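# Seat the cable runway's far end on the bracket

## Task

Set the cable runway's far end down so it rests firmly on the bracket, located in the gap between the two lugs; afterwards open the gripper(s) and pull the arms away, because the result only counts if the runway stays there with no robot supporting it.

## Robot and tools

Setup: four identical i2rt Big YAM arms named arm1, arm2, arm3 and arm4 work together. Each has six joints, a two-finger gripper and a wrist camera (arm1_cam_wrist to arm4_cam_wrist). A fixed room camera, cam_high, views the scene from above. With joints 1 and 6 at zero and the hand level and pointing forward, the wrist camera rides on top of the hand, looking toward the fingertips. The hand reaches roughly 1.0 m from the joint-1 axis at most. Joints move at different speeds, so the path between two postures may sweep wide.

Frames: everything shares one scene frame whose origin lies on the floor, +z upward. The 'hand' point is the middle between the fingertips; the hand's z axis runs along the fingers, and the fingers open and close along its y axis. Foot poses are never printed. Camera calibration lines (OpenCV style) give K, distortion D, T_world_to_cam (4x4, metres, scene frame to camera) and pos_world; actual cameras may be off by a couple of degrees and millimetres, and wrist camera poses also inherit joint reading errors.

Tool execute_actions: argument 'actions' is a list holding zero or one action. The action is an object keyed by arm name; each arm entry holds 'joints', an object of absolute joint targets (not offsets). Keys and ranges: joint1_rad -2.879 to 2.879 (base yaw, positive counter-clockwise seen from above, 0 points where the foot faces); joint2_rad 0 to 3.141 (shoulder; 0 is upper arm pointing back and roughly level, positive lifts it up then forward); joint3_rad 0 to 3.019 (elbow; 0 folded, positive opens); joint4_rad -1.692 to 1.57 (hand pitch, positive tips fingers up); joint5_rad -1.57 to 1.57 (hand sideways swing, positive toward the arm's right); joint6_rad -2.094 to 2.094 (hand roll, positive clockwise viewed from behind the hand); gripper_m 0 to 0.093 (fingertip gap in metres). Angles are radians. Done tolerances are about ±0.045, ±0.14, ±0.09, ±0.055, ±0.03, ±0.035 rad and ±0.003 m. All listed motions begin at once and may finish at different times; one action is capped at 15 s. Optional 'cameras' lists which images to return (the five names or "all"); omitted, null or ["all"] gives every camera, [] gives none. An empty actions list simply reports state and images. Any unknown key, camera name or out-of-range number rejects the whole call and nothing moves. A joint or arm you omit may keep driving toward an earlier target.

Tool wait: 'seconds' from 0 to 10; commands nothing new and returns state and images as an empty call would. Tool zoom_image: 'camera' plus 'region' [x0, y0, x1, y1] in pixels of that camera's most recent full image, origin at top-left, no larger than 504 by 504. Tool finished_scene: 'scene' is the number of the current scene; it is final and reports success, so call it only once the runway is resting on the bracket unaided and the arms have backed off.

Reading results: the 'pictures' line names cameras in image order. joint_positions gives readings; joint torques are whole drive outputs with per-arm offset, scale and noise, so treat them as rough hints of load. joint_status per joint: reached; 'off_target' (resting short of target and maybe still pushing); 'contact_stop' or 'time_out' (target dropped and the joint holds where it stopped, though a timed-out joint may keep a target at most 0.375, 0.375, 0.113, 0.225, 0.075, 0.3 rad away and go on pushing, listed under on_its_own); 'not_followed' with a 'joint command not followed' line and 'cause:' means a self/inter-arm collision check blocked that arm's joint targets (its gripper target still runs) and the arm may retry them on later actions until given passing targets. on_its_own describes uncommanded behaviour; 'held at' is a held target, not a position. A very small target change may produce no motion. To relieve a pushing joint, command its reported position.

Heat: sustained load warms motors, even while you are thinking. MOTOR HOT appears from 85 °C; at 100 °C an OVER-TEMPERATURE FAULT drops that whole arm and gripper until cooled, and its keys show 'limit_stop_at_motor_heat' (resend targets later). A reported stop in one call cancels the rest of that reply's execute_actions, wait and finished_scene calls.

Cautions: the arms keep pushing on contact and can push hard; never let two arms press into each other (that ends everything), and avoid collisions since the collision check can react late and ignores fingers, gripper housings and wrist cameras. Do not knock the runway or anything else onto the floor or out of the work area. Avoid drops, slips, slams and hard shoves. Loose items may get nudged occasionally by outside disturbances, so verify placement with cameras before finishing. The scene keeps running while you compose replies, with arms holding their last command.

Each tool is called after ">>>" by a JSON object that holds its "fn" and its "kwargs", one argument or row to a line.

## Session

>>> {"fn": "execute_actions", "kwargs": {
  "actions": []
}}

Scene clock: 0.00 s.
Joint torques (N m, as the arm reports them, + toward a larger angle): no reading
arm1.joint_positions: joint1_rad=-0.281 joint2_rad=+0.567 joint3_rad=+1.412 joint4_rad=-1.172 joint5_rad=-0.202 joint6_rad=-0.245 gripper_m=+0.095
arm1.joint_status: not commanded
arm1.hand: x=-0.9341 y=-0.2656 z=+1.3820 quat_wxyz=(-0.490, +0.556, -0.590, -0.321) (m; scene frame)
arm2.joint_positions: joint1_rad=+0.423 joint2_rad=+0.506 joint3_rad=+1.323 joint4_rad=-1.302 joint5_rad=+0.109 joint6_rad=+0.258 gripper_m=+0.094
arm2.joint_status: not commanded
arm2.hand: x=-0.2469 y=+0.3238 z=+1.3558 quat_wxyz=(-0.435, -0.596, -0.615, +0.280) (m; scene frame)
arm3.joint_positions: joint1_rad=+0.406 joint2_rad=+0.627 joint3_rad=+1.432 joint4_rad=-1.450 joint5_rad=-0.201 joint6_rad=+0.412 gripper_m=+0.095
arm3.joint_status: not commanded
arm3.hand: x=+0.4782 y=-0.3858 z=+1.3100 quat_wxyz=(-0.043, +0.707, -0.538, -0.457) (m; scene frame)
arm4.joint_positions: joint1_rad=-0.038 joint2_rad=+0.531 joint3_rad=+1.396 joint4_rad=-1.322 joint5_rad=+0.039 joint6_rad=-0.372 gripper_m=+0.094
arm4.joint_status: not commanded
arm4.hand: x=+1.2338 y=+0.3005 z=+1.3581 quat_wxyz=(-0.303, -0.454, -0.718, +0.432) (m; scene frame)
pictures: arm1_cam_wrist, arm2_cam_wrist, arm3_cam_wrist, arm4_cam_wrist, cam_high
camera_calibration (this result's frames):
arm1_cam_wrist: T_world_to_cam=[[0.964007, -0.190951, 0.185007, 0.590481], [-0.0491083, -0.811748, -0.581939, 0.549166], [0.261301, 0.551908, -0.791909, 1.60594], [0, 0, 0, 1]] pos_world=[-0.961892, -0.327791, 1.48209]
arm2_cam_wrist: T_world_to_cam=[[-0.975517, -0.136506, -0.17243, 0.0408956], [-0.0520739, 0.905124, -0.421946, 0.265333], [0.213669, -0.402637, -0.890073, 1.50773], [0, 0, 0, 1]] pos_world=[-0.268444, 0.372492, 1.461]
arm3_cam_wrist: T_world_to_cam=[[0.799937, 0.414746, -0.43369, 0.344568], [0.34127, -0.908885, -0.239716, -0.192456], [-0.493595, 0.043752, -0.86859, 1.51107], [0, 0, 0, 1]] pos_world=[0.535903, -0.383941, 1.4158]
arm4_cam_wrist: T_world_to_cam=[[-0.91442, -0.212641, 0.344412, 0.720899], [-0.352669, 0.836143, -0.420106, 0.758785], [-0.198646, -0.505617, -0.839578, 1.65985], [0, 0, 0, 1]] pos_world=[1.25653, 0.358089, 1.46406]
Images, in order (width x height): arm1_cam_wrist 896x504, arm2_cam_wrist 896x504, arm3_cam_wrist 896x504, arm4_cam_wrist 896x504, cam_high 896x504.

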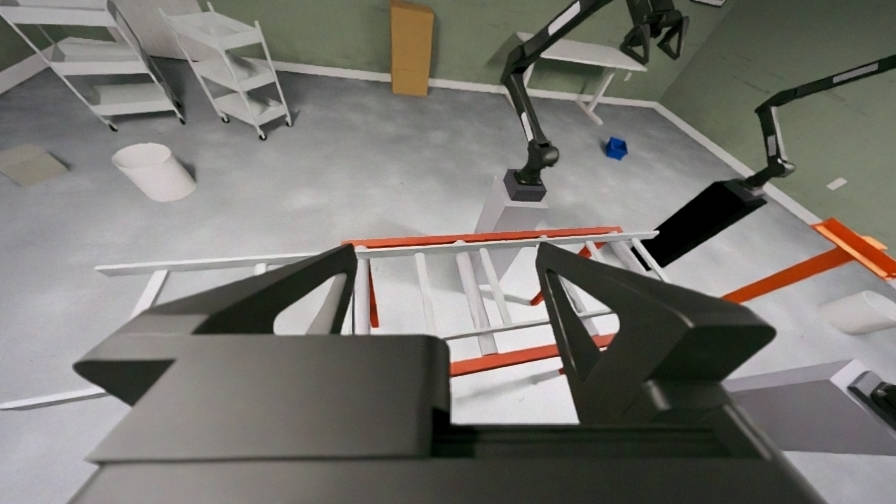

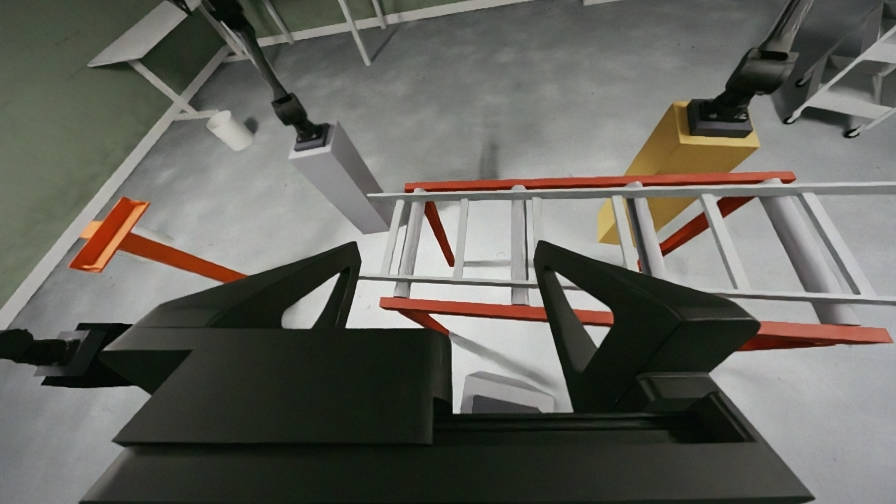

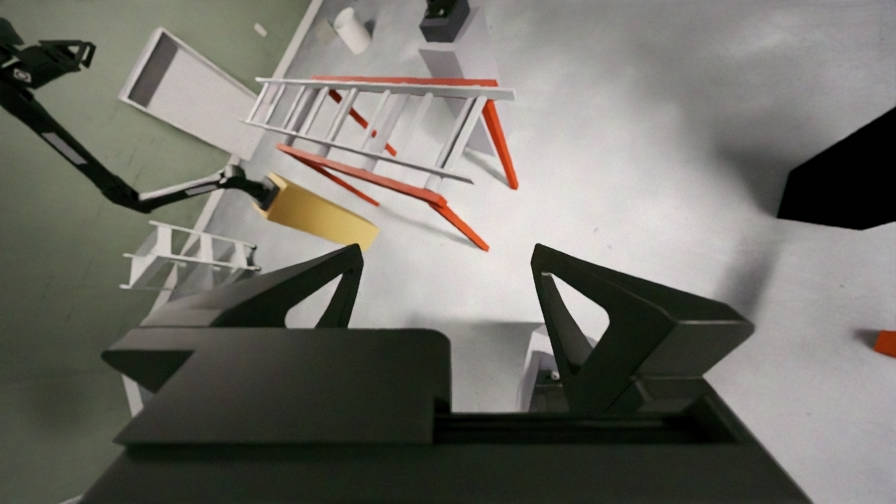

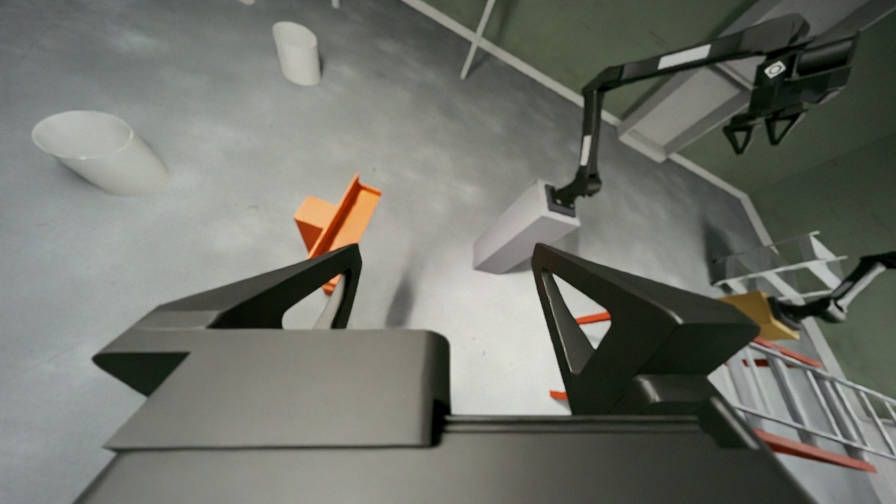

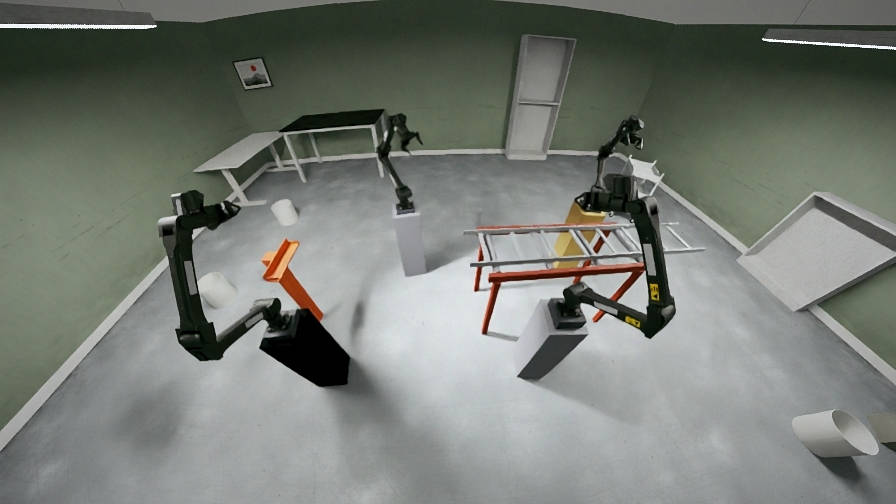

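>>> {"fn": "execute_actions", "kwargs": {
  "actions": [
    {"arm3":{"joints":{"joint1_rad":0.708,"joint2_rad":2.298,"joint3_rad":2.29,"joint4_rad":-1.535,"joint5_rad":0,"joint6_rad":0.88,"gripper_m":0.05}},"arm4":{"joints":{"joint1_rad":0.25,"joint2_rad":1.4,"joint3_rad":1.26,"joint4_rad":-0.88,"joint5_rad":0,"joint6_rad":0,"gripper_m":0.06}}}
  ],
  "cameras": ["arm3_cam_wrist","arm4_cam_wrist"]
}}

Scene clock: 10.07 s.
Joint torques (N m, as the arm reports them, + toward a larger angle): arm1=[-1.1   3.8  11.07  2.88 -0.05  0.08] | arm2=[ 1.    4.35  8.89  1.55  0.04 -0.06] | arm3=[  0.17 -25.95  12.87   0.35   0.21  -0.05] | arm4=[  0.75 -11.43   8.71   1.81  -0.19   0.06]
arm1.joint_positions: joint1_rad=-0.281 joint2_rad=+0.567 joint3_rad=+1.412 joint4_rad=-1.172 joint5_rad=-0.202 joint6_rad=-0.245 gripper_m=+0.095
arm1.joint_status: not commanded
arm1.hand: x=-0.9341 y=-0.2656 z=+1.3820 quat_wxyz=(-0.490, +0.556, -0.590, -0.321) (m; scene frame)
arm2.joint_positions: joint1_rad=+0.423 joint2_rad=+0.506 joint3_rad=+1.323 joint4_rad=-1.302 joint5_rad=+0.109 joint6_rad=+0.258 gripper_m=+0.094
arm2.joint_status: not commanded
arm2.hand: x=-0.2469 y=+0.3238 z=+1.3558 quat_wxyz=(-0.435, -0.596, -0.615, +0.280) (m; scene frame)
arm3.joint_positions: joint1_rad=+0.699 joint2_rad=+2.300 joint3_rad=+2.256 joint4_rad=-1.524 joint5_rad=-0.004 joint6_rad=+0.871 gripper_m=+0.050
arm3.joint_status: all done
arm3.hand: x=+0.0790 y=-0.0869 z=+0.8830 quat_wxyz=(+0.000, +0.708, -0.707, -0.007) (m; scene frame)
arm4.joint_positions: joint1_rad=+0.247 joint2_rad=+1.415 joint3_rad=+1.249 joint4_rad=-0.906 joint5_rad=+0.003 joint6_rad=-0.011 gripper_m=+0.060
arm4.joint_status: all done
arm4.hand: x=+1.4137 y=+0.0117 z=+1.0296 quat_wxyz=(-0.200, -0.540, -0.805, +0.141) (m; scene frame)
pictures: arm3_cam_wrist, arm4_cam_wrist
camera_calibration (this result's frames):
arm3_cam_wrist: T_world_to_cam=[[0.999938, -0.00248841, -0.0108515, -0.0707201], [0.0040148, -0.82852, 0.559945, -0.559363], [-0.0103841, -0.559954, -0.828459, 0.804037], [0, 0, 0, 1]] pos_world=[0.0813106, -0.0133962, 0.978557]
arm4_cam_wrist: T_world_to_cam=[[-0.927187, -0.374409, 0.0119301, 1.29937], [-0.370387, 0.921059, 0.120268, 0.393418], [-0.0560179, 0.107092, -0.99267, 1.22256], [0, 0, 0, 1]] pos_world=[1.41897, -0.00679092, 1.15078]
Images, in order (width x height): arm3_cam_wrist 896x504, arm4_cam_wrist 896x504.

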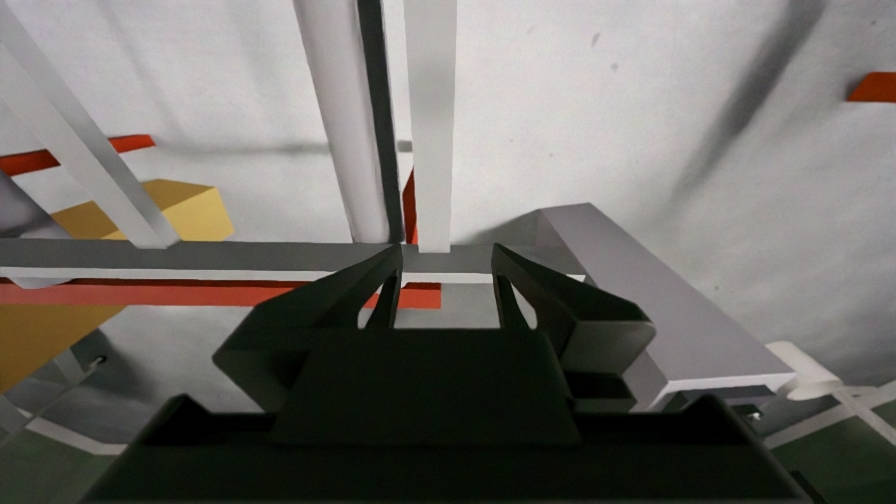

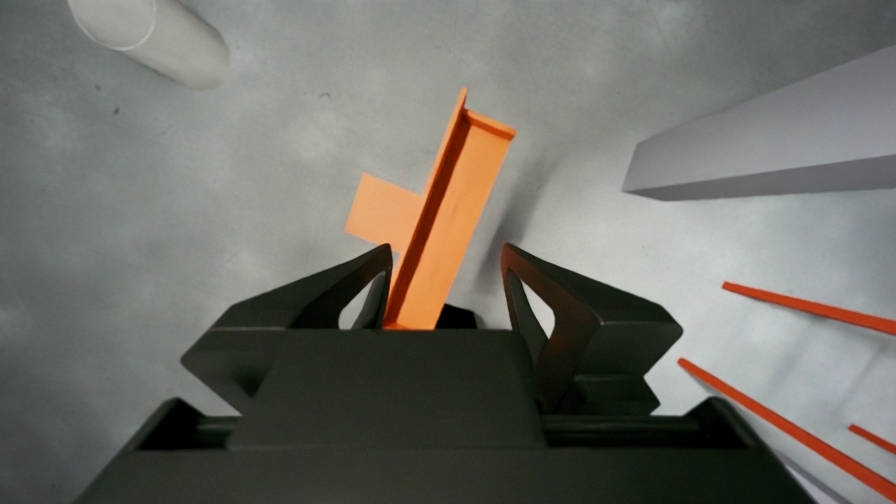

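>>> {"fn": "execute_actions", "kwargs": {
  "actions": [
    {"arm3":{"joints":{"joint2_rad":2.405,"joint3_rad":2.235,"joint4_rad":-1.38}},"arm4":{"joints":{"joint1_rad":-0.865,"joint2_rad":1.407,"joint3_rad":1.245,"joint4_rad":-1.42,"joint6_rad":-0.738}}}
  ],
  "cameras": ["arm3_cam_wrist"]
}}

Scene clock: 31.43 s.
Joint torques (N m, as the arm reports them, + toward a larger angle): arm1=[-1.16  3.91 11.06  2.86 -0.05  0.09] | arm2=[ 1.11  4.24  9.03  1.46  0.05 -0.04] | arm3=[  0.15 -27.37   9.75   1.41   0.07  -0.04] | arm4=[ 0.76 -9.9   6.92 -0.44 -0.16 -0.21]
arm1.joint_positions: joint1_rad=-0.281 joint2_rad=+0.567 joint3_rad=+1.412 joint4_rad=-1.172 joint5_rad=-0.202 joint6_rad=-0.245 gripper_m=+0.095
arm1.joint_status: not commanded
arm1.hand: x=-0.9341 y=-0.2656 z=+1.3820 quat_wxyz=(-0.490, +0.556, -0.590, -0.321) (m; scene frame)
arm2.joint_positions: joint1_rad=+0.423 joint2_rad=+0.506 joint3_rad=+1.323 joint4_rad=-1.302 joint5_rad=+0.109 joint6_rad=+0.258 gripper_m=+0.094
arm2.joint_status: not commanded
arm2.hand: x=-0.2469 y=+0.3238 z=+1.3558 quat_wxyz=(-0.435, -0.596, -0.615, +0.280) (m; scene frame)
arm3.joint_positions: joint1_rad=+0.700 joint2_rad=+2.415 joint3_rad=+2.233 joint4_rad=-1.397 joint5_rad=-0.001 joint6_rad=+0.872 gripper_m=+0.050
arm3.joint_status: all done
arm3.hand: x=+0.0658 y=-0.0750 z=+0.7951 quat_wxyz=(-0.002, +0.707, -0.707, -0.002) (m; scene frame)
arm4.joint_positions: joint1_rad=-0.868 joint2_rad=+1.415 joint3_rad=+1.249 joint4_rad=-1.403 joint5_rad=+0.001 joint6_rad=-0.726 gripper_m=+0.060
arm4.joint_status: all done
arm4.hand: x=+0.9472 y=+0.1982 z=+1.0022 quat_wxyz=(+0.003, -0.711, -0.704, +0.001) (m; scene frame)
pictures: arm3_cam_wrist
camera_calibration (this result's frames):
arm3_cam_wrist: T_world_to_cam=[[0.999994, -0.00296243, -0.00152662, -0.0658385], [-0.00158693, -0.826088, 0.563538, -0.502585], [-0.00293056, -0.563533, -0.826088, 0.735083], [0, 0, 0, 1]] pos_world=[0.0671948, -0.00113166, 0.890369]
Images, in order (width x height): arm3_cam_wrist 896x504.

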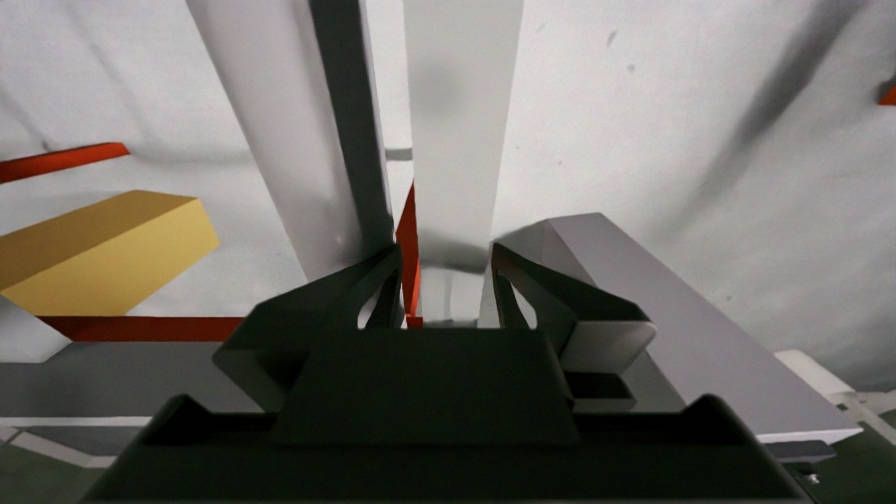

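>>> {"fn": "execute_actions", "kwargs": {
  "actions": [
    {"arm3":{"joints":{"gripper_m":0.0}}}
  ],
  "cameras": []
}}

>>> {"fn": "execute_actions", "kwargs": {
  "actions": [
    {"arm3":{"joints":{"joint1_rad":0.538,"joint2_rad":2.08,"joint3_rad":1.685,"joint4_rad":-1.155,"joint6_rad":0.70}}}
  ],
  "cameras": []
}}

>>> {"fn": "execute_actions", "kwargs": {
  "actions": [
    {"arm3":{"joints":{"joint1_rad":0.323,"joint2_rad":1.885,"joint3_rad":1.365,"joint4_rad":-1.035,"joint6_rad":0.485}}}
  ],
  "cameras": []
}}

>>> {"fn": "execute_actions", "kwargs": {
  "actions": [
    {"arm3":{"joints":{"joint1_rad":0.044,"joint2_rad":1.77,"joint3_rad":1.19,"joint4_rad":-0.98,"joint6_rad":0.21}}}
  ],
  "cameras": []
}}

>>> {"fn": "execute_actions", "kwargs": {
  "actions": [
    {"arm3":{"joints":{"joint1_rad":-0.255,"joint2_rad":1.75,"joint3_rad":1.16,"joint4_rad":-0.972,"joint6_rad":-0.08}}}
  ],
  "cameras": ["cam_high","arm3_cam_wrist"]
}}

Scene clock: 43.07 s.
Joint torques (N m, as the arm reports them, + toward a larger angle): arm1=[-1.13  3.83 11.05  2.87 -0.05  0.09] | arm2=[ 1.35  4.03  8.94  1.67  0.06 -0.01] | arm3=[  0.18 -27.29   9.9    1.38  -0.15  -0.13] | arm4=[ 0.83 -9.94  6.92 -0.45 -0.16 -0.19]
arm1.joint_positions: joint1_rad=-0.281 joint2_rad=+0.567 joint3_rad=+1.412 joint4_rad=-1.172 joint5_rad=-0.202 joint6_rad=-0.245 gripper_m=+0.095
arm1.joint_status: not commanded
arm1.hand: x=-0.9341 y=-0.2656 z=+1.3820 quat_wxyz=(-0.490, +0.556, -0.590, -0.321) (m; scene frame)
arm2.joint_positions: joint1_rad=+0.423 joint2_rad=+0.506 joint3_rad=+1.323 joint4_rad=-1.302 joint5_rad=+0.109 joint6_rad=+0.258 gripper_m=+0.094
arm2.joint_status: not commanded
arm2.hand: x=-0.2469 y=+0.3238 z=+1.3558 quat_wxyz=(-0.435, -0.596, -0.615, +0.280) (m; scene frame)
arm3.joint_positions: joint1_rad=+0.699 joint2_rad=+2.414 joint3_rad=+2.232 joint4_rad=-1.396 joint5_rad=+0.004 joint6_rad=+0.882 gripper_m=+0.024
arm3.joint_status: gripper_m off_target (ended at +0.024, target +0.000)
arm3.hand: x=+0.0667 y=-0.0744 z=+0.7948 quat_wxyz=(-0.004, +0.704, -0.710, -0.002) (m; scene frame)
arm4.joint_positions: joint1_rad=-0.868 joint2_rad=+1.415 joint3_rad=+1.249 joint4_rad=-1.403 joint5_rad=+0.001 joint6_rad=-0.727 gripper_m=+0.060
arm4.joint_status: not commanded
arm4.hand: x=+0.9472 y=+0.1982 z=+1.0022 quat_wxyz=(+0.003, -0.710, -0.704, +0.001) (m; scene frame)
pictures: none
No camera images: the call's "cameras" was empty. Leave "cameras" out to get every camera's image.

Scene clock: 44.73 s.
Joint torques (N m, as the arm reports them, + toward a larger angle): arm1=[-1.09  3.83 11.05  2.87 -0.05  0.09] | arm2=[ 1.14  4.42  8.89  1.54  0.05 -0.02] | arm3=[  0.76 -23.12  12.27   0.59  -0.38  -0.16] | arm4=[ 0.75 -9.98  6.96 -0.42 -0.16 -0.19]
arm1.joint_positions: joint1_rad=-0.281 joint2_rad=+0.567 joint3_rad=+1.412 joint4_rad=-1.172 joint5_rad=-0.202 joint6_rad=-0.245 gripper_m=+0.095
arm1.joint_status: not commanded
arm1.hand: x=-0.9341 y=-0.2656 z=+1.3820 quat_wxyz=(-0.490, +0.556, -0.590, -0.321) (m; scene frame)
arm2.joint_positions: joint1_rad=+0.423 joint2_rad=+0.506 joint3_rad=+1.323 joint4_rad=-1.302 joint5_rad=+0.109 joint6_rad=+0.258 gripper_m=+0.094
arm2.joint_status: not commanded
arm2.hand: x=-0.2469 y=+0.3238 z=+1.3558 quat_wxyz=(-0.435, -0.596, -0.615, +0.280) (m; scene frame)
arm3.joint_positions: joint1_rad=+0.522 joint2_rad=+2.093 joint3_rad=+1.646 joint4_rad=-1.152 joint5_rad=+0.008 joint6_rad=+0.705 gripper_m=+0.024
arm3.joint_status: all done
arm3.hand: x=+0.2324 y=-0.0730 z=+0.7912 quat_wxyz=(-0.004, +0.704, -0.710, +0.008) (m; scene frame)
arm4.joint_positions: joint1_rad=-0.868 joint2_rad=+1.415 joint3_rad=+1.249 joint4_rad=-1.403 joint5_rad=+0.001 joint6_rad=-0.727 gripper_m=+0.060
arm4.joint_status: not commanded
arm4.hand: x=+0.9472 y=+0.1982 z=+1.0022 quat_wxyz=(+0.003, -0.710, -0.704, +0.001) (m; scene frame)
pictures: none
No camera images: the call's "cameras" was empty. Leave "cameras" out to get every camera's image.

Scene clock: 46.43 s.
Joint torques (N m, as the arm reports them, + toward a larger angle): arm1=[-1.1   3.86 11.06  2.87 -0.05  0.09] | arm2=[ 1.31  4.54  8.96  1.52  0.06 -0.02] | arm3=[  0.82 -20.65  11.1    0.18  -0.19  -0.16] | arm4=[ 0.76 -9.96  6.95 -0.44 -0.16 -0.19]
arm1.joint_positions: joint1_rad=-0.281 joint2_rad=+0.567 joint3_rad=+1.412 joint4_rad=-1.172 joint5_rad=-0.202 joint6_rad=-0.245 gripper_m=+0.095
arm1.joint_status: not commanded
arm1.hand: x=-0.9341 y=-0.2656 z=+1.3820 quat_wxyz=(-0.490, +0.556, -0.590, -0.321) (m; scene frame)
arm2.joint_positions: joint1_rad=+0.423 joint2_rad=+0.506 joint3_rad=+1.323 joint4_rad=-1.302 joint5_rad=+0.109 joint6_rad=+0.258 gripper_m=+0.094
arm2.joint_status: not commanded
arm2.hand: x=-0.2469 y=+0.3238 z=+1.3558 quat_wxyz=(-0.435, -0.596, -0.615, +0.280) (m; scene frame)
arm3.joint_positions: joint1_rad=+0.307 joint2_rad=+1.908 joint3_rad=+1.333 joint4_rad=-1.021 joint5_rad=+0.004 joint6_rad=+0.489 gripper_m=+0.024
arm3.joint_status: all done
arm3.hand: x=+0.3782 y=-0.0733 z=+0.7885 quat_wxyz=(+0.000, +0.704, -0.710, +0.006) (m; scene frame)
arm4.joint_positions: joint1_rad=-0.868 joint2_rad=+1.415 joint3_rad=+1.249 joint4_rad=-1.403 joint5_rad=+0.001 joint6_rad=-0.727 gripper_m=+0.060
arm4.joint_status: not commanded
arm4.hand: x=+0.9472 y=+0.1982 z=+1.0022 quat_wxyz=(+0.003, -0.710, -0.704, +0.001) (m; scene frame)
pictures: none
No camera images: the call's "cameras" was empty. Leave "cameras" out to get every camera's image.

Scene clock: 48.33 s.
Joint torques (N m, as the arm reports them, + toward a larger angle): arm1=[-1.15  3.9  11.05  2.87 -0.05  0.09] | arm2=[ 0.88  4.5   8.86  1.58  0.06 -0.03] | arm3=[ -0.55 -19.11  10.45  -0.14   0.02  -0.33] | arm4=[  0.81 -10.05   6.92  -0.44  -0.16  -0.19]
arm1.joint_positions: joint1_rad=-0.281 joint2_rad=+0.567 joint3_rad=+1.412 joint4_rad=-1.172 joint5_rad=-0.202 joint6_rad=-0.245 gripper_m=+0.095
arm1.joint_status: not commanded
arm1.hand: x=-0.9341 y=-0.2656 z=+1.3820 quat_wxyz=(-0.490, +0.556, -0.590, -0.321) (m; scene frame)
arm2.joint_positions: joint1_rad=+0.423 joint2_rad=+0.506 joint3_rad=+1.323 joint4_rad=-1.302 joint5_rad=+0.109 joint6_rad=+0.258 gripper_m=+0.094
arm2.joint_status: not commanded
arm2.hand: x=-0.2469 y=+0.3238 z=+1.3558 quat_wxyz=(-0.435, -0.596, -0.615, +0.280) (m; scene frame)
arm3.joint_positions: joint1_rad=+0.048 joint2_rad=+1.798 joint3_rad=+1.162 joint4_rad=-0.957 joint5_rad=-0.001 joint6_rad=+0.234 gripper_m=+0.024
arm3.joint_status: all done
arm3.hand: x=+0.5158 y=-0.0767 z=+0.7869 quat_wxyz=(+0.005, +0.703, -0.711, +0.003) (m; scene frame)
arm4.joint_positions: joint1_rad=-0.868 joint2_rad=+1.415 joint3_rad=+1.249 joint4_rad=-1.403 joint5_rad=+0.001 joint6_rad=-0.727 gripper_m=+0.060
arm4.joint_status: not commanded
arm4.hand: x=+0.9472 y=+0.1982 z=+1.0022 quat_wxyz=(+0.003, -0.710, -0.704, +0.001) (m; scene frame)
pictures: none
No camera images: the call's "cameras" was empty. Leave "cameras" out to get every camera's image.

Scene clock: 50.23 s.
Joint torques (N m, as the arm reports them, + toward a larger angle): arm1=[-1.09  3.83 11.05  2.87 -0.05  0.09] | arm2=[ 1.07  4.38  8.87  1.58  0.05 -0.02] | arm3=[ -1.02 -19.07   9.59   0.6   -0.14  -0.32] | arm4=[  0.9  -10.08   6.93  -0.45  -0.16  -0.19]
arm1.joint_positions: joint1_rad=-0.281 joint2_rad=+0.567 joint3_rad=+1.412 joint4_rad=-1.172 joint5_rad=-0.202 joint6_rad=-0.245 gripper_m=+0.095
arm1.joint_status: not commanded
arm1.hand: x=-0.9341 y=-0.2656 z=+1.3820 quat_wxyz=(-0.490, +0.556, -0.590, -0.321) (m; scene frame)
arm2.joint_positions: joint1_rad=+0.423 joint2_rad=+0.506 joint3_rad=+1.323 joint4_rad=-1.302 joint5_rad=+0.109 joint6_rad=+0.258 gripper_m=+0.094
arm2.joint_status: not commanded
arm2.hand: x=-0.2469 y=+0.3238 z=+1.3558 quat_wxyz=(-0.435, -0.596, -0.615, +0.280) (m; scene frame)
arm3.joint_positions: joint1_rad=-0.245 joint2_rad=+1.782 joint3_rad=+1.141 joint4_rad=-0.969 joint5_rad=+0.001 joint6_rad=-0.057 gripper_m=+0.024
arm3.joint_status: all done
arm3.hand: x=+0.6537 y=-0.0776 z=+0.7870 quat_wxyz=(+0.013, +0.702, -0.712, +0.008) (m; scene frame)
arm4.joint_positions: joint1_rad=-0.868 joint2_rad=+1.415 joint3_rad=+1.249 joint4_rad=-1.403 joint5_rad=+0.001 joint6_rad=-0.727 gripper_m=+0.060
arm4.joint_status: not commanded
arm4.hand: x=+0.9472 y=+0.1982 z=+1.0022 quat_wxyz=(+0.003, -0.710, -0.704, +0.001) (m; scene frame)
pictures: arm3_cam_wrist, cam_high
camera_calibration (this result's frames):
arm3_cam_wrist: T_world_to_cam=[[0.999812, -0.0177944, -0.00774904, -0.649948], [-0.00975266, -0.805811, 0.592092, -0.514768], [-0.0167802, -0.591905, -0.805833, 0.719519], [0, 0, 0, 1]] pos_world=[0.656879, -0.000485152, 0.879566]
Images, in order (width x height): arm3_cam_wrist 896x504, cam_high 896x504.

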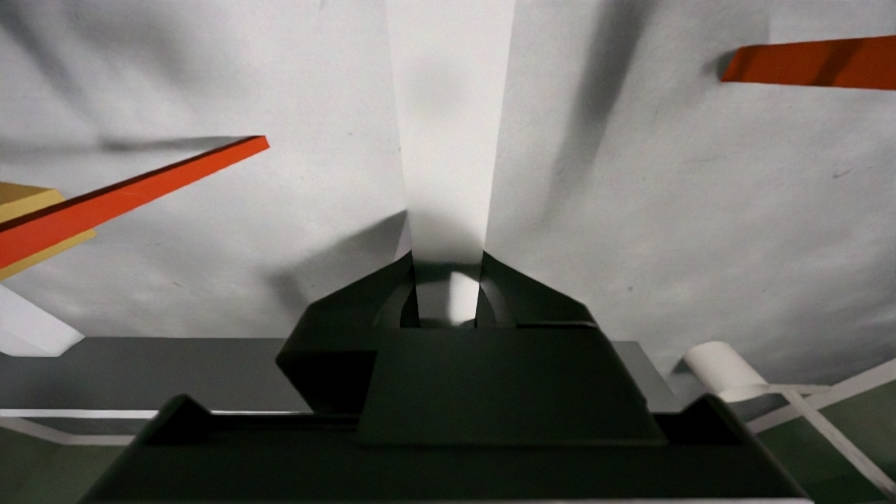

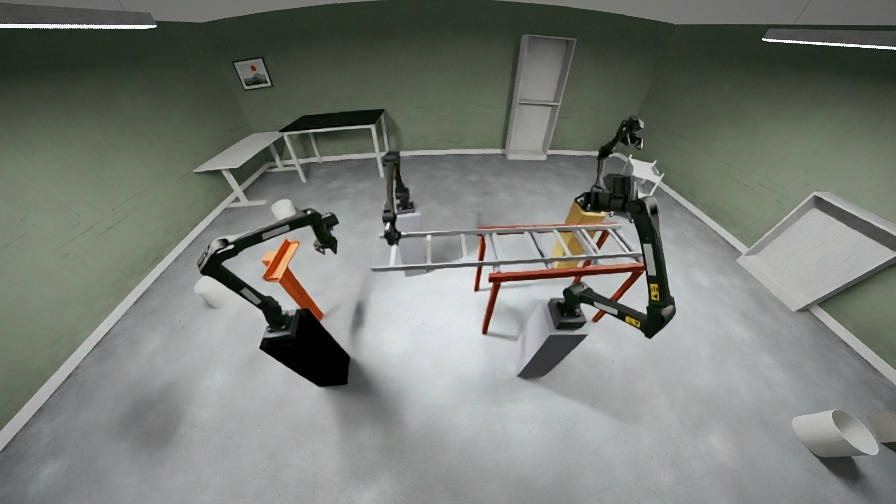

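>>> {"fn": "execute_actions", "kwargs": {
  "actions": [
    {"arm3":{"joints":{"gripper_m":0.06}}}
  ],
  "cameras": []
}}

>>> {"fn": "execute_actions", "kwargs": {
  "actions": [
    {"arm3":{"joints":{"joint2_rad":1.655,"joint3_rad":1.26,"joint4_rad":-1.16}}}
  ],
  "cameras": []
}}

>>> {"fn": "execute_actions", "kwargs": {
  "actions": [
    {"arm3":{"joints":{"joint1_rad":0.222,"joint2_rad":1.737,"joint3_rad":1.375,"joint4_rad":-1.185,"joint6_rad":0.42}},"arm4":{"joints":{"joint1_rad":-1.065,"joint2_rad":2.278,"joint3_rad":2.22,"joint4_rad":-1.478,"joint6_rad":-0.96}}}
  ],
  "cameras": ["arm3_cam_wrist","arm4_cam_wrist"]
}}

Scene clock: 58.33 s.
Joint torques (N m, as the arm reports them, + toward a larger angle): arm1=[-1.15  3.83 11.06  2.86 -0.05  0.08] | arm2=[ 0.95  4.65  8.99  1.57  0.05 -0.03] | arm3=[ -0.98 -16.55   9.81   0.73  -0.14  -0.2 ] | arm4=[ 0.76 -9.93  6.93 -0.45 -0.16 -0.19]
arm1.joint_positions: joint1_rad=-0.281 joint2_rad=+0.567 joint3_rad=+1.412 joint4_rad=-1.172 joint5_rad=-0.202 joint6_rad=-0.245 gripper_m=+0.095
arm1.joint_status: not commanded
arm1.hand: x=-0.9341 y=-0.2656 z=+1.3820 quat_wxyz=(-0.490, +0.556, -0.590, -0.321) (m; scene frame)
arm2.joint_positions: joint1_rad=+0.423 joint2_rad=+0.506 joint3_rad=+1.323 joint4_rad=-1.302 joint5_rad=+0.109 joint6_rad=+0.258 gripper_m=+0.094
arm2.joint_status: not commanded
arm2.hand: x=-0.2469 y=+0.3238 z=+1.3558 quat_wxyz=(-0.435, -0.596, -0.615, +0.280) (m; scene frame)
arm3.joint_positions: joint1_rad=-0.245 joint2_rad=+1.755 joint3_rad=+1.141 joint4_rad=-0.969 joint5_rad=+0.001 joint6_rad=-0.071 gripper_m=+0.060
arm3.joint_status: all done
arm3.hand: x=+0.6540 y=-0.0747 z=+0.7992 quat_wxyz=(+0.003, +0.707, -0.707, -0.001) (m; scene frame)
arm4.joint_positions: joint1_rad=-0.868 joint2_rad=+1.415 joint3_rad=+1.249 joint4_rad=-1.403 joint5_rad=+0.001 joint6_rad=-0.727 gripper_m=+0.060
arm4.joint_status: not commanded
arm4.hand: x=+0.9472 y=+0.1982 z=+1.0022 quat_wxyz=(+0.003, -0.710, -0.704, +0.001) (m; scene frame)
pictures: none
No camera images: the call's "cameras" was empty. Leave "cameras" out to get every camera's image.

Scene clock: 59.37 s.
Joint torques (N m, as the arm reports them, + toward a larger angle): arm1=[-1.15  3.86 11.06  2.85 -0.05  0.09] | arm2=[ 1.23  4.22  8.99  1.49  0.05 -0.02] | arm3=[ -0.97 -13.19  11.85   0.27  -0.15  -0.19] | arm4=[ 0.76 -9.94  6.94 -0.44 -0.15 -0.19]
arm1.joint_positions: joint1_rad=-0.281 joint2_rad=+0.567 joint3_rad=+1.412 joint4_rad=-1.172 joint5_rad=-0.202 joint6_rad=-0.245 gripper_m=+0.095
arm1.joint_status: not commanded
arm1.hand: x=-0.9341 y=-0.2656 z=+1.3820 quat_wxyz=(-0.490, +0.556, -0.590, -0.321) (m; scene frame)
arm2.joint_positions: joint1_rad=+0.423 joint2_rad=+0.506 joint3_rad=+1.323 joint4_rad=-1.302 joint5_rad=+0.109 joint6_rad=+0.258 gripper_m=+0.094
arm2.joint_status: not commanded
arm2.hand: x=-0.2469 y=+0.3238 z=+1.3558 quat_wxyz=(-0.435, -0.596, -0.615, +0.280) (m; scene frame)
arm3.joint_positions: joint1_rad=-0.245 joint2_rad=+1.644 joint3_rad=+1.229 joint4_rad=-1.146 joint5_rad=+0.001 joint6_rad=-0.071 gripper_m=+0.060
arm3.joint_status: all done
arm3.hand: x=+0.6547 y=-0.0731 z=+0.8784 quat_wxyz=(-0.006, +0.707, -0.707, -0.009) (m; scene frame)
arm4.joint_positions: joint1_rad=-0.868 joint2_rad=+1.415 joint3_rad=+1.249 joint4_rad=-1.403 joint5_rad=+0.001 joint6_rad=-0.727 gripper_m=+0.060
arm4.joint_status: not commanded
arm4.hand: x=+0.9472 y=+0.1982 z=+1.0022 quat_wxyz=(+0.003, -0.710, -0.704, +0.001) (m; scene frame)
pictures: none
No camera images: the call's "cameras" was empty. Leave "cameras" out to get every camera's image.

Scene clock: 60.97 s.
Joint torques (N m, as the arm reports them, + toward a larger angle): arm1=[-1.18  3.83 11.06  2.88 -0.05  0.09] | arm2=[ 1.02  4.31  8.81  1.46  0.09 -0.04] | arm3=[ -1.5  -17.1   12.86   0.31   0.    -0.04] | arm4=[  1.43 -23.38  10.91  -0.26  -0.18  -0.18]
arm1.joint_positions: joint1_rad=-0.281 joint2_rad=+0.567 joint3_rad=+1.412 joint4_rad=-1.172 joint5_rad=-0.202 joint6_rad=-0.245 gripper_m=+0.095
arm1.joint_status: not commanded
arm1.hand: x=-0.9341 y=-0.2656 z=+1.3820 quat_wxyz=(-0.490, +0.556, -0.590, -0.321) (m; scene frame)
arm2.joint_positions: joint1_rad=+0.423 joint2_rad=+0.506 joint3_rad=+1.323 joint4_rad=-1.302 joint5_rad=+0.109 joint6_rad=+0.258 gripper_m=+0.094
arm2.joint_status: not commanded
arm2.hand: x=-0.2469 y=+0.3238 z=+1.3558 quat_wxyz=(-0.435, -0.596, -0.615, +0.280) (m; scene frame)
arm3.joint_positions: joint1_rad=+0.229 joint2_rad=+1.740 joint3_rad=+1.332 joint4_rad=-1.173 joint5_rad=+0.000 joint6_rad=+0.411 gripper_m=+0.060
arm3.joint_status: all done
arm3.hand: x=+0.4248 y=-0.0802 z=+0.8713 quat_wxyz=(+0.000, +0.704, -0.710, -0.002) (m; scene frame)
arm4.joint_positions: joint1_rad=-1.071 joint2_rad=+2.301 joint3_rad=+2.167 joint4_rad=-1.468 joint5_rad=+0.001 joint6_rad=-0.948 gripper_m=+0.060
arm4.joint_status: all done
arm4.hand: x=+0.6580 y=+0.0897 z=+0.8678 quat_wxyz=(+0.000, -0.704, -0.710, -0.015) (m; scene frame)
pictures: arm3_cam_wrist, arm4_cam_wrist
camera_calibration (this result's frames):
arm3_cam_wrist: T_world_to_cam=[[0.999917, -0.0124793, -0.003193, -0.424007], [-0.00847802, -0.824191, 0.566249, -0.548517], [-0.00969804, -0.566174, -0.824228, 0.797217], [0, 0, 0, 1]] pos_world=[0.427053, -0.00600977, 0.966332]
arm4_cam_wrist: T_world_to_cam=[[-0.999814, -0.00599721, -0.0183374, 0.67083], [-0.0157205, 0.804232, 0.594108, -0.572935], [0.0111845, 0.594286, -0.804176, 0.759768], [0, 0, 0, 1]] pos_world=[0.653201, 0.0132758, 0.963674]
Images, in order (width x height): arm3_cam_wrist 896x504, arm4_cam_wrist 896x504.

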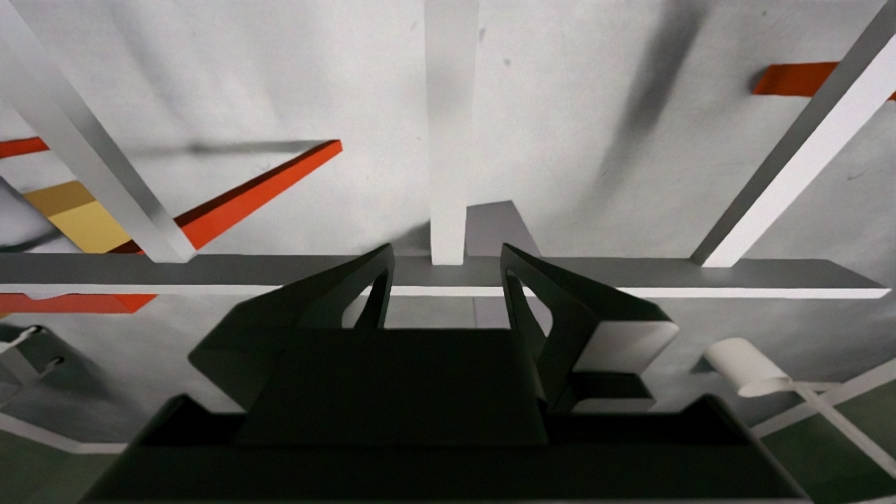

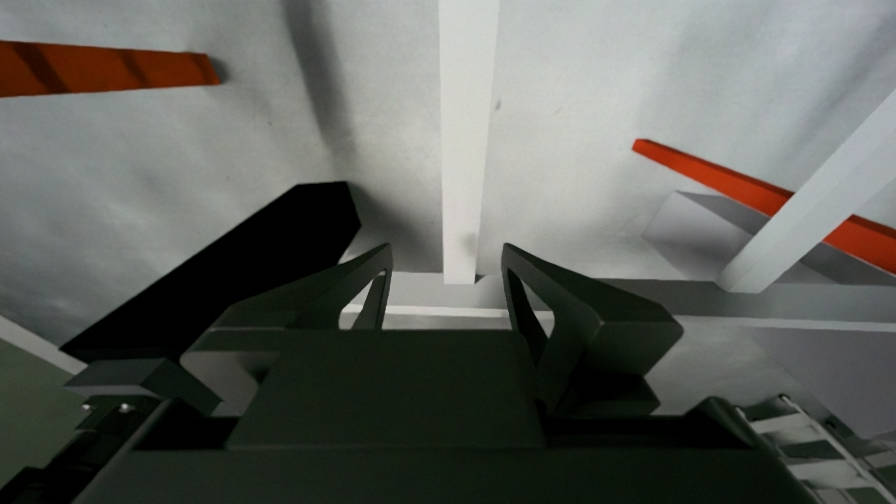

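>>> {"fn": "execute_actions", "kwargs": {
  "actions": [
    {"arm3":{"joints":{"joint2_rad":1.843,"joint3_rad":1.235,"joint4_rad":-0.95}},"arm4":{"joints":{"joint2_rad":2.347,"joint3_rad":2.06,"joint4_rad":-1.26}}}
  ],
  "cameras": []
}}

>>> {"fn": "execute_actions", "kwargs": {
  "actions": [
    {"arm3":{"joints":{"gripper_m":0}},"arm4":{"joints":{"gripper_m":0}}}
  ],
  "cameras": []
}}

Scene clock: 65.83 s.
Joint torques (N m, as the arm reports them, + toward a larger angle): arm1=[-1.15  3.86 11.05  2.88 -0.05  0.08] | arm2=[ 1.3   4.81  8.96  1.53  0.05 -0.01] | arm3=[ -0.79 -17.99   8.5    1.38   0.    -0.05] | arm4=[  0.86 -22.8    7.33   0.67  -0.18  -0.2 ]
arm1.joint_positions: joint1_rad=-0.281 joint2_rad=+0.567 joint3_rad=+1.412 joint4_rad=-1.172 joint5_rad=-0.202 joint6_rad=-0.245 gripper_m=+0.095
arm1.joint_status: not commanded
arm1.hand: x=-0.9341 y=-0.2656 z=+1.3820 quat_wxyz=(-0.490, +0.556, -0.590, -0.321) (m; scene frame)
arm2.joint_positions: joint1_rad=+0.423 joint2_rad=+0.506 joint3_rad=+1.323 joint4_rad=-1.302 joint5_rad=+0.109 joint6_rad=+0.258 gripper_m=+0.094
arm2.joint_status: not commanded
arm2.hand: x=-0.2469 y=+0.3238 z=+1.3558 quat_wxyz=(-0.435, -0.596, -0.615, +0.280) (m; scene frame)
arm3.joint_positions: joint1_rad=+0.229 joint2_rad=+1.852 joint3_rad=+1.231 joint4_rad=-0.966 joint5_rad=+0.000 joint6_rad=+0.412 gripper_m=+0.060
arm3.joint_status: all done
arm3.hand: x=+0.4250 y=-0.0811 z=+0.7833 quat_wxyz=(+0.002, +0.704, -0.710, +0.002) (m; scene frame)
arm4.joint_positions: joint1_rad=-1.071 joint2_rad=+2.360 joint3_rad=+2.054 joint4_rad=-1.278 joint5_rad=+0.001 joint6_rad=-0.948 gripper_m=+0.060
arm4.joint_status: all done
arm4.hand: x=+0.6550 y=+0.0880 z=+0.7850 quat_wxyz=(+0.002, -0.704, -0.710, -0.006) (m; scene frame)
pictures: none
No camera images: the call's "cameras" was empty. Leave "cameras" out to get every camera's image.

Scene clock: 66.47 s.
Joint torques (N m, as the arm reports them, + toward a larger angle): arm1=[-1.12  3.83 11.06  2.87 -0.05  0.09] | arm2=[1.33 4.21 8.92 1.52 0.07 0.  ] | arm3=[ -0.74 -18.19   8.43   1.38  -0.04  -0.08] | arm4=[  1.15 -22.56   7.36   0.18  -0.42  -0.11]
arm1.joint_positions: joint1_rad=-0.281 joint2_rad=+0.567 joint3_rad=+1.412 joint4_rad=-1.172 joint5_rad=-0.202 joint6_rad=-0.245 gripper_m=+0.095
arm1.joint_status: not commanded
arm1.hand: x=-0.9341 y=-0.2656 z=+1.3820 quat_wxyz=(-0.490, +0.556, -0.590, -0.321) (m; scene frame)
arm2.joint_positions: joint1_rad=+0.423 joint2_rad=+0.506 joint3_rad=+1.323 joint4_rad=-1.302 joint5_rad=+0.109 joint6_rad=+0.258 gripper_m=+0.094
arm2.joint_status: not commanded
arm2.hand: x=-0.2469 y=+0.3238 z=+1.3558 quat_wxyz=(-0.435, -0.596, -0.615, +0.280) (m; scene frame)
arm3.joint_positions: joint1_rad=+0.228 joint2_rad=+1.852 joint3_rad=+1.231 joint4_rad=-0.966 joint5_rad=+0.001 joint6_rad=+0.416 gripper_m=+0.023
arm3.joint_status: gripper_m off_target (ended at +0.023, target +0.000)
arm3.hand: x=+0.4258 y=-0.0807 z=+0.7835 quat_wxyz=(+0.001, +0.702, -0.712, +0.002) (m; scene frame)
arm4.joint_positions: joint1_rad=-1.073 joint2_rad=+2.360 joint3_rad=+2.054 joint4_rad=-1.263 joint5_rad=+0.006 joint6_rad=-0.956 gripper_m=+0.023
arm4.joint_status: gripper_m off_target (ended at +0.023, target +0.000)
arm4.hand: x=+0.6506 y=+0.0876 z=+0.7850 quat_wxyz=(+0.006, -0.702, -0.712, +0.001) (m; scene frame)
pictures: none
No camera images: the call's "cameras" was empty. Leave "cameras" out to get every camera's image.

>>> {"fn": "execute_actions", "kwargs": {
  "actions": [
    {"arm3":{"joints":{"joint1_rad":-0.12,"joint2_rad":1.72,"joint3_rad":1.13,"joint4_rad":-0.965,"joint6_rad":0.065}},"arm4":{"joints":{"joint1_rad":-0.89,"joint2_rad":1.985,"joint3_rad":1.51,"joint4_rad":-1.07,"joint6_rad":-0.765}}}
  ],
  "cameras": []
}}

>>> {"fn": "execute_actions", "kwargs": {
  "actions": [
    {"arm3":{"joints":{"joint1_rad":-0.478,"joint2_rad":1.74,"joint3_rad":1.216,"joint4_rad":-0.995,"joint6_rad":-0.295}},"arm4":{"joints":{"joint1_rad":-0.625,"joint2_rad":1.71,"joint3_rad":1.176,"joint4_rad":-0.965,"joint6_rad":-0.503}}}
  ],
  "cameras": []
}}

>>> {"fn": "execute_actions", "kwargs": {
  "actions": [
    {"arm3":{"joints":{"joint1_rad":-0.774,"joint2_rad":1.878,"joint3_rad":1.465,"joint4_rad":-1.08,"joint6_rad":-0.59}},"arm4":{"joints":{"joint1_rad":-0.262,"joint2_rad":1.555,"joint3_rad":1.023,"joint4_rad":-0.928,"joint6_rad":-0.14}}}
  ],
  "cameras": ["arm4_cam_wrist","cam_high"]
}}

Scene clock: 81.10 s.
Joint torques (N m, as the arm reports them, + toward a larger angle): arm1=[-1.11  3.78 11.05  2.86 -0.05  0.09] | arm2=[ 1.18  4.89  8.91  1.48  0.05 -0.01] | arm3=[  0.94 -19.37  10.73   0.08  -0.35  -0.08] | arm4=[ -0.63 -22.29   7.69  -0.85  -0.19  -0.25]
arm1.joint_positions: joint1_rad=-0.281 joint2_rad=+0.567 joint3_rad=+1.412 joint4_rad=-1.172 joint5_rad=-0.202 joint6_rad=-0.245 gripper_m=+0.095
arm1.joint_status: not commanded
arm1.hand: x=-0.9341 y=-0.2656 z=+1.3820 quat_wxyz=(-0.490, +0.556, -0.590, -0.321) (m; scene frame)
arm2.joint_positions: joint1_rad=+0.423 joint2_rad=+0.506 joint3_rad=+1.323 joint4_rad=-1.302 joint5_rad=+0.109 joint6_rad=+0.258 gripper_m=+0.094
arm2.joint_status: not commanded
arm2.hand: x=-0.2469 y=+0.3238 z=+1.3558 quat_wxyz=(-0.435, -0.596, -0.615, +0.280) (m; scene frame)
arm3.joint_positions: joint1_rad=-0.138 joint2_rad=+1.761 joint3_rad=+1.096 joint4_rad=-0.949 joint5_rad=+0.006 joint6_rad=+0.061 gripper_m=+0.023
arm3.joint_status: all done
arm3.hand: x=+0.6057 y=-0.0901 z=+0.7831 quat_wxyz=(+0.011, +0.698, -0.716, +0.012) (m; scene frame)
arm4.joint_positions: joint1_rad=-0.874 joint2_rad=+2.052 joint3_rad=+1.487 joint4_rad=-1.043 joint5_rad=+0.001 joint6_rad=-0.748 gripper_m=+0.023
arm4.joint_status: all done
arm4.hand: x=+0.8336 y=+0.0798 z=+0.7810 quat_wxyz=(+0.004, -0.705, -0.709, -0.018) (m; scene frame)
pictures: none
No camera images: the call's "cameras" was empty. Leave "cameras" out to get every camera's image.

Scene clock: 82.73 s.
Joint torques (N m, as the arm reports them, + toward a larger angle): arm1=[-1.16  3.84 11.04  2.87 -0.05  0.09] | arm2=[ 1.31  4.12  8.94  1.49  0.08 -0.02] | arm3=[ -0.28 -21.44  12.04  -0.32  -0.64  -0.25] | arm4=[  1.21 -23.09   7.64  -1.61  -0.14   0.03]
arm1.joint_positions: joint1_rad=-0.281 joint2_rad=+0.567 joint3_rad=+1.412 joint4_rad=-1.172 joint5_rad=-0.202 joint6_rad=-0.245 gripper_m=+0.095
arm1.joint_status: not commanded
arm1.hand: x=-0.9341 y=-0.2656 z=+1.3820 quat_wxyz=(-0.490, +0.556, -0.590, -0.321) (m; scene frame)
arm2.joint_positions: joint1_rad=+0.423 joint2_rad=+0.506 joint3_rad=+1.323 joint4_rad=-1.302 joint5_rad=+0.109 joint6_rad=+0.258 gripper_m=+0.094
arm2.joint_status: not commanded
arm2.hand: x=-0.2469 y=+0.3238 z=+1.3558 quat_wxyz=(-0.435, -0.596, -0.615, +0.280) (m; scene frame)
arm3.joint_positions: joint1_rad=-0.476 joint2_rad=+1.794 joint3_rad=+1.170 joint4_rad=-0.968 joint5_rad=+0.011 joint6_rad=-0.280 gripper_m=+0.023
arm3.joint_status: all done
arm3.hand: x=+0.7647 y=-0.0857 z=+0.7902 quat_wxyz=(+0.005, +0.699, -0.715, +0.004) (m; scene frame)
arm4.joint_positions: joint1_rad=-0.632 joint2_rad=+1.832 joint3_rad=+1.147 joint4_rad=-0.915 joint5_rad=+0.001 joint6_rad=-0.510 gripper_m=+0.023
arm4.joint_status: all done
arm4.hand: x=+0.9921 y=+0.0847 z=+0.7870 quat_wxyz=(+0.007, -0.704, -0.710, -0.014) (m; scene frame)
pictures: none
No camera images: the call's "cameras" was empty. Leave "cameras" out to get every camera's image.

Scene clock: 84.23 s.
Joint torques (N m, as the arm reports them, + toward a larger angle): arm1=[-1.09  3.84 11.06  2.87 -0.05  0.08] | arm2=[ 1.32  4.52  8.9   1.61  0.07 -0.03] | arm3=[ -0.37 -24.42  10.58   0.25  -0.92  -0.22] | arm4=[  1.06 -19.88   9.26  -0.91   0.28   0.02]
arm1.joint_positions: joint1_rad=-0.281 joint2_rad=+0.567 joint3_rad=+1.412 joint4_rad=-1.172 joint5_rad=-0.202 joint6_rad=-0.245 gripper_m=+0.095
arm1.joint_status: not commanded
arm1.hand: x=-0.9341 y=-0.2656 z=+1.3820 quat_wxyz=(-0.490, +0.556, -0.590, -0.321) (m; scene frame)
arm2.joint_positions: joint1_rad=+0.423 joint2_rad=+0.506 joint3_rad=+1.323 joint4_rad=-1.302 joint5_rad=+0.109 joint6_rad=+0.258 gripper_m=+0.094
arm2.joint_status: not commanded
arm2.hand: x=-0.2469 y=+0.3238 z=+1.3558 quat_wxyz=(-0.435, -0.596, -0.615, +0.280) (m; scene frame)
arm3.joint_positions: joint1_rad=-0.771 joint2_rad=+1.932 joint3_rad=+1.443 joint4_rad=-1.066 joint5_rad=+0.016 joint6_rad=-0.578 gripper_m=+0.023
arm3.joint_status: all done
arm3.hand: x=+0.9384 y=-0.0791 z=+0.8087 quat_wxyz=(-0.011, +0.700, -0.714, +0.000) (m; scene frame)
arm4.joint_positions: joint1_rad=-0.268 joint2_rad=+1.668 joint3_rad=+0.971 joint4_rad=-0.898 joint5_rad=-0.008 joint6_rad=-0.147 gripper_m=+0.023
arm4.joint_status: all done
arm4.hand: x=+1.1649 y=+0.0906 z=+0.8048 quat_wxyz=(+0.006, -0.703, -0.711, -0.012) (m; scene frame)
pictures: arm4_cam_wrist, cam_high
camera_calibration (this result's frames):
arm4_cam_wrist: T_world_to_cam=[[-0.99995, -0.00830833, -0.00548371, 1.16644], [-0.00993852, 0.801637, 0.597728, -0.537678], [-0.000570175, 0.597753, -0.80168, 0.71428], [0, 0, 0, 1]] pos_world=[1.16144, 0.0137512, 0.900405]
Images, in order (width x height): arm4_cam_wrist 896x504, cam_high 896x504.

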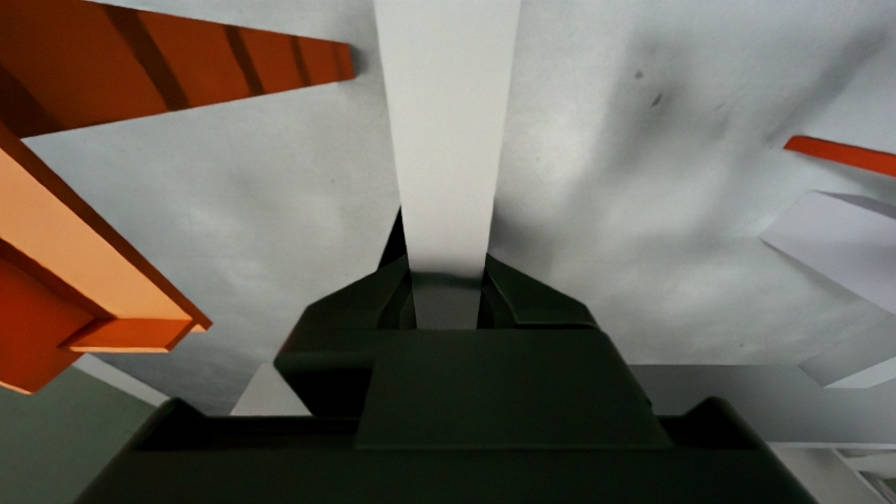

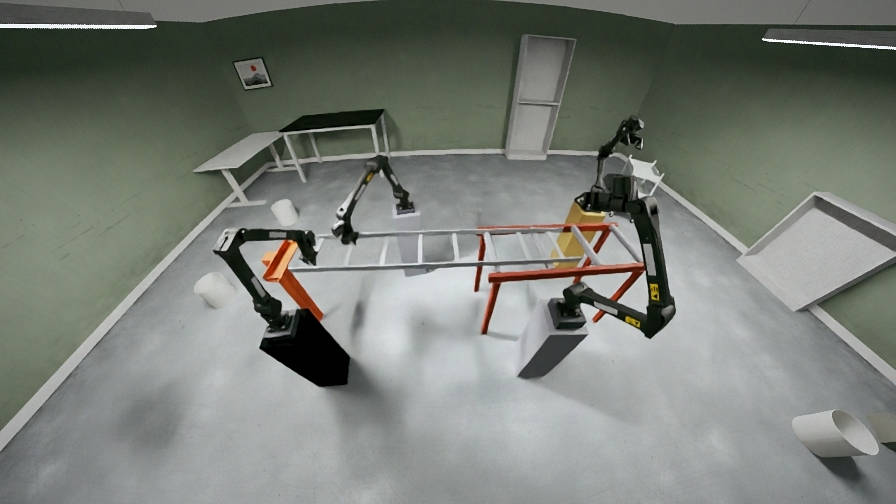

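>>> {"fn": "execute_actions", "kwargs": {
  "actions": [
    {"arm3":{"joints":{"joint1_rad":-0.972,"joint2_rad":2.08,"joint3_rad":1.80,"joint4_rad":-1.225,"joint6_rad":-0.78}},"arm4":{"joints":{"joint1_rad":0.068,"joint2_rad":1.562,"joint3_rad":1.075,"joint4_rad":-0.945,"joint6_rad":0.178}}}
  ],
  "cameras": ["arm4_cam_wrist","cam_high"]
}}

Scene clock: 99.30 s.
Joint torques (N m, as the arm reports them, + toward a larger angle): arm1=[-1.12  3.87 11.05  2.88 -0.05  0.09] | arm2=[ 1.05  4.51  8.99  1.46  0.06 -0.03] | arm3=[ -1.23 -27.04  10.68   0.01  -0.52  -0.3 ] | arm4=[  0.64 -20.72  10.69  -1.04   0.46  -0.21]
arm1.joint_positions: joint1_rad=-0.281 joint2_rad=+0.567 joint3_rad=+1.412 joint4_rad=-1.172 joint5_rad=-0.202 joint6_rad=-0.245 gripper_m=+0.095
arm1.joint_status: not commanded
arm1.hand: x=-0.9341 y=-0.2656 z=+1.3820 quat_wxyz=(-0.490, +0.556, -0.590, -0.321) (m; scene frame)
arm2.joint_positions: joint1_rad=+0.423 joint2_rad=+0.506 joint3_rad=+1.323 joint4_rad=-1.302 joint5_rad=+0.109 joint6_rad=+0.258 gripper_m=+0.094
arm2.joint_status: not commanded
arm2.hand: x=-0.2469 y=+0.3238 z=+1.3558 quat_wxyz=(-0.435, -0.596, -0.615, +0.280) (m; scene frame)
arm3.joint_positions: joint1_rad=-0.959 joint2_rad=+2.125 joint3_rad=+1.784 joint4_rad=-1.206 joint5_rad=+0.008 joint6_rad=-0.762 gripper_m=+0.023
arm3.joint_status: all done
arm3.hand: x=+1.0774 y=-0.0858 z=+0.8153 quat_wxyz=(-0.013, +0.699, -0.715, -0.002) (m; scene frame)
arm4.joint_positions: joint1_rad=+0.067 joint2_rad=+1.678 joint3_rad=+1.004 joint4_rad=-0.912 joint5_rad=-0.012 joint6_rad=+0.191 gripper_m=+0.023
arm4.joint_status: all done
arm4.hand: x=+1.3055 y=+0.0838 z=+0.8099 quat_wxyz=(+0.005, -0.704, -0.710, -0.008) (m; scene frame)
pictures: arm4_cam_wrist, cam_high
camera_calibration (this result's frames):
arm4_cam_wrist: T_world_to_cam=[[-0.999984, -0.00533826, -0.00203347, 1.30404], [-0.00550515, 0.805545, 0.59251, -0.535828], [-0.00152492, 0.592511, -0.805561, 0.727374], [0, 0, 0, 1]] pos_world=[1.30218, 0.00761724, 0.906079]
Images, in order (width x height): arm4_cam_wrist 896x504, cam_high 896x504.

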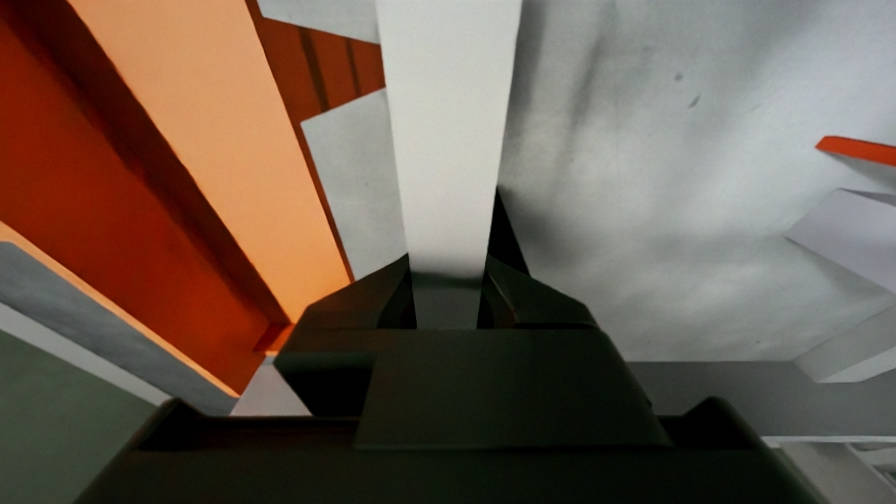

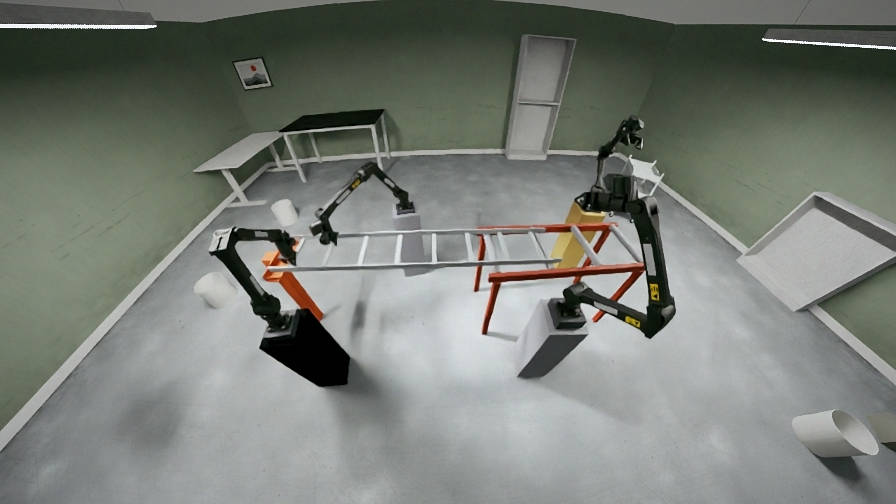

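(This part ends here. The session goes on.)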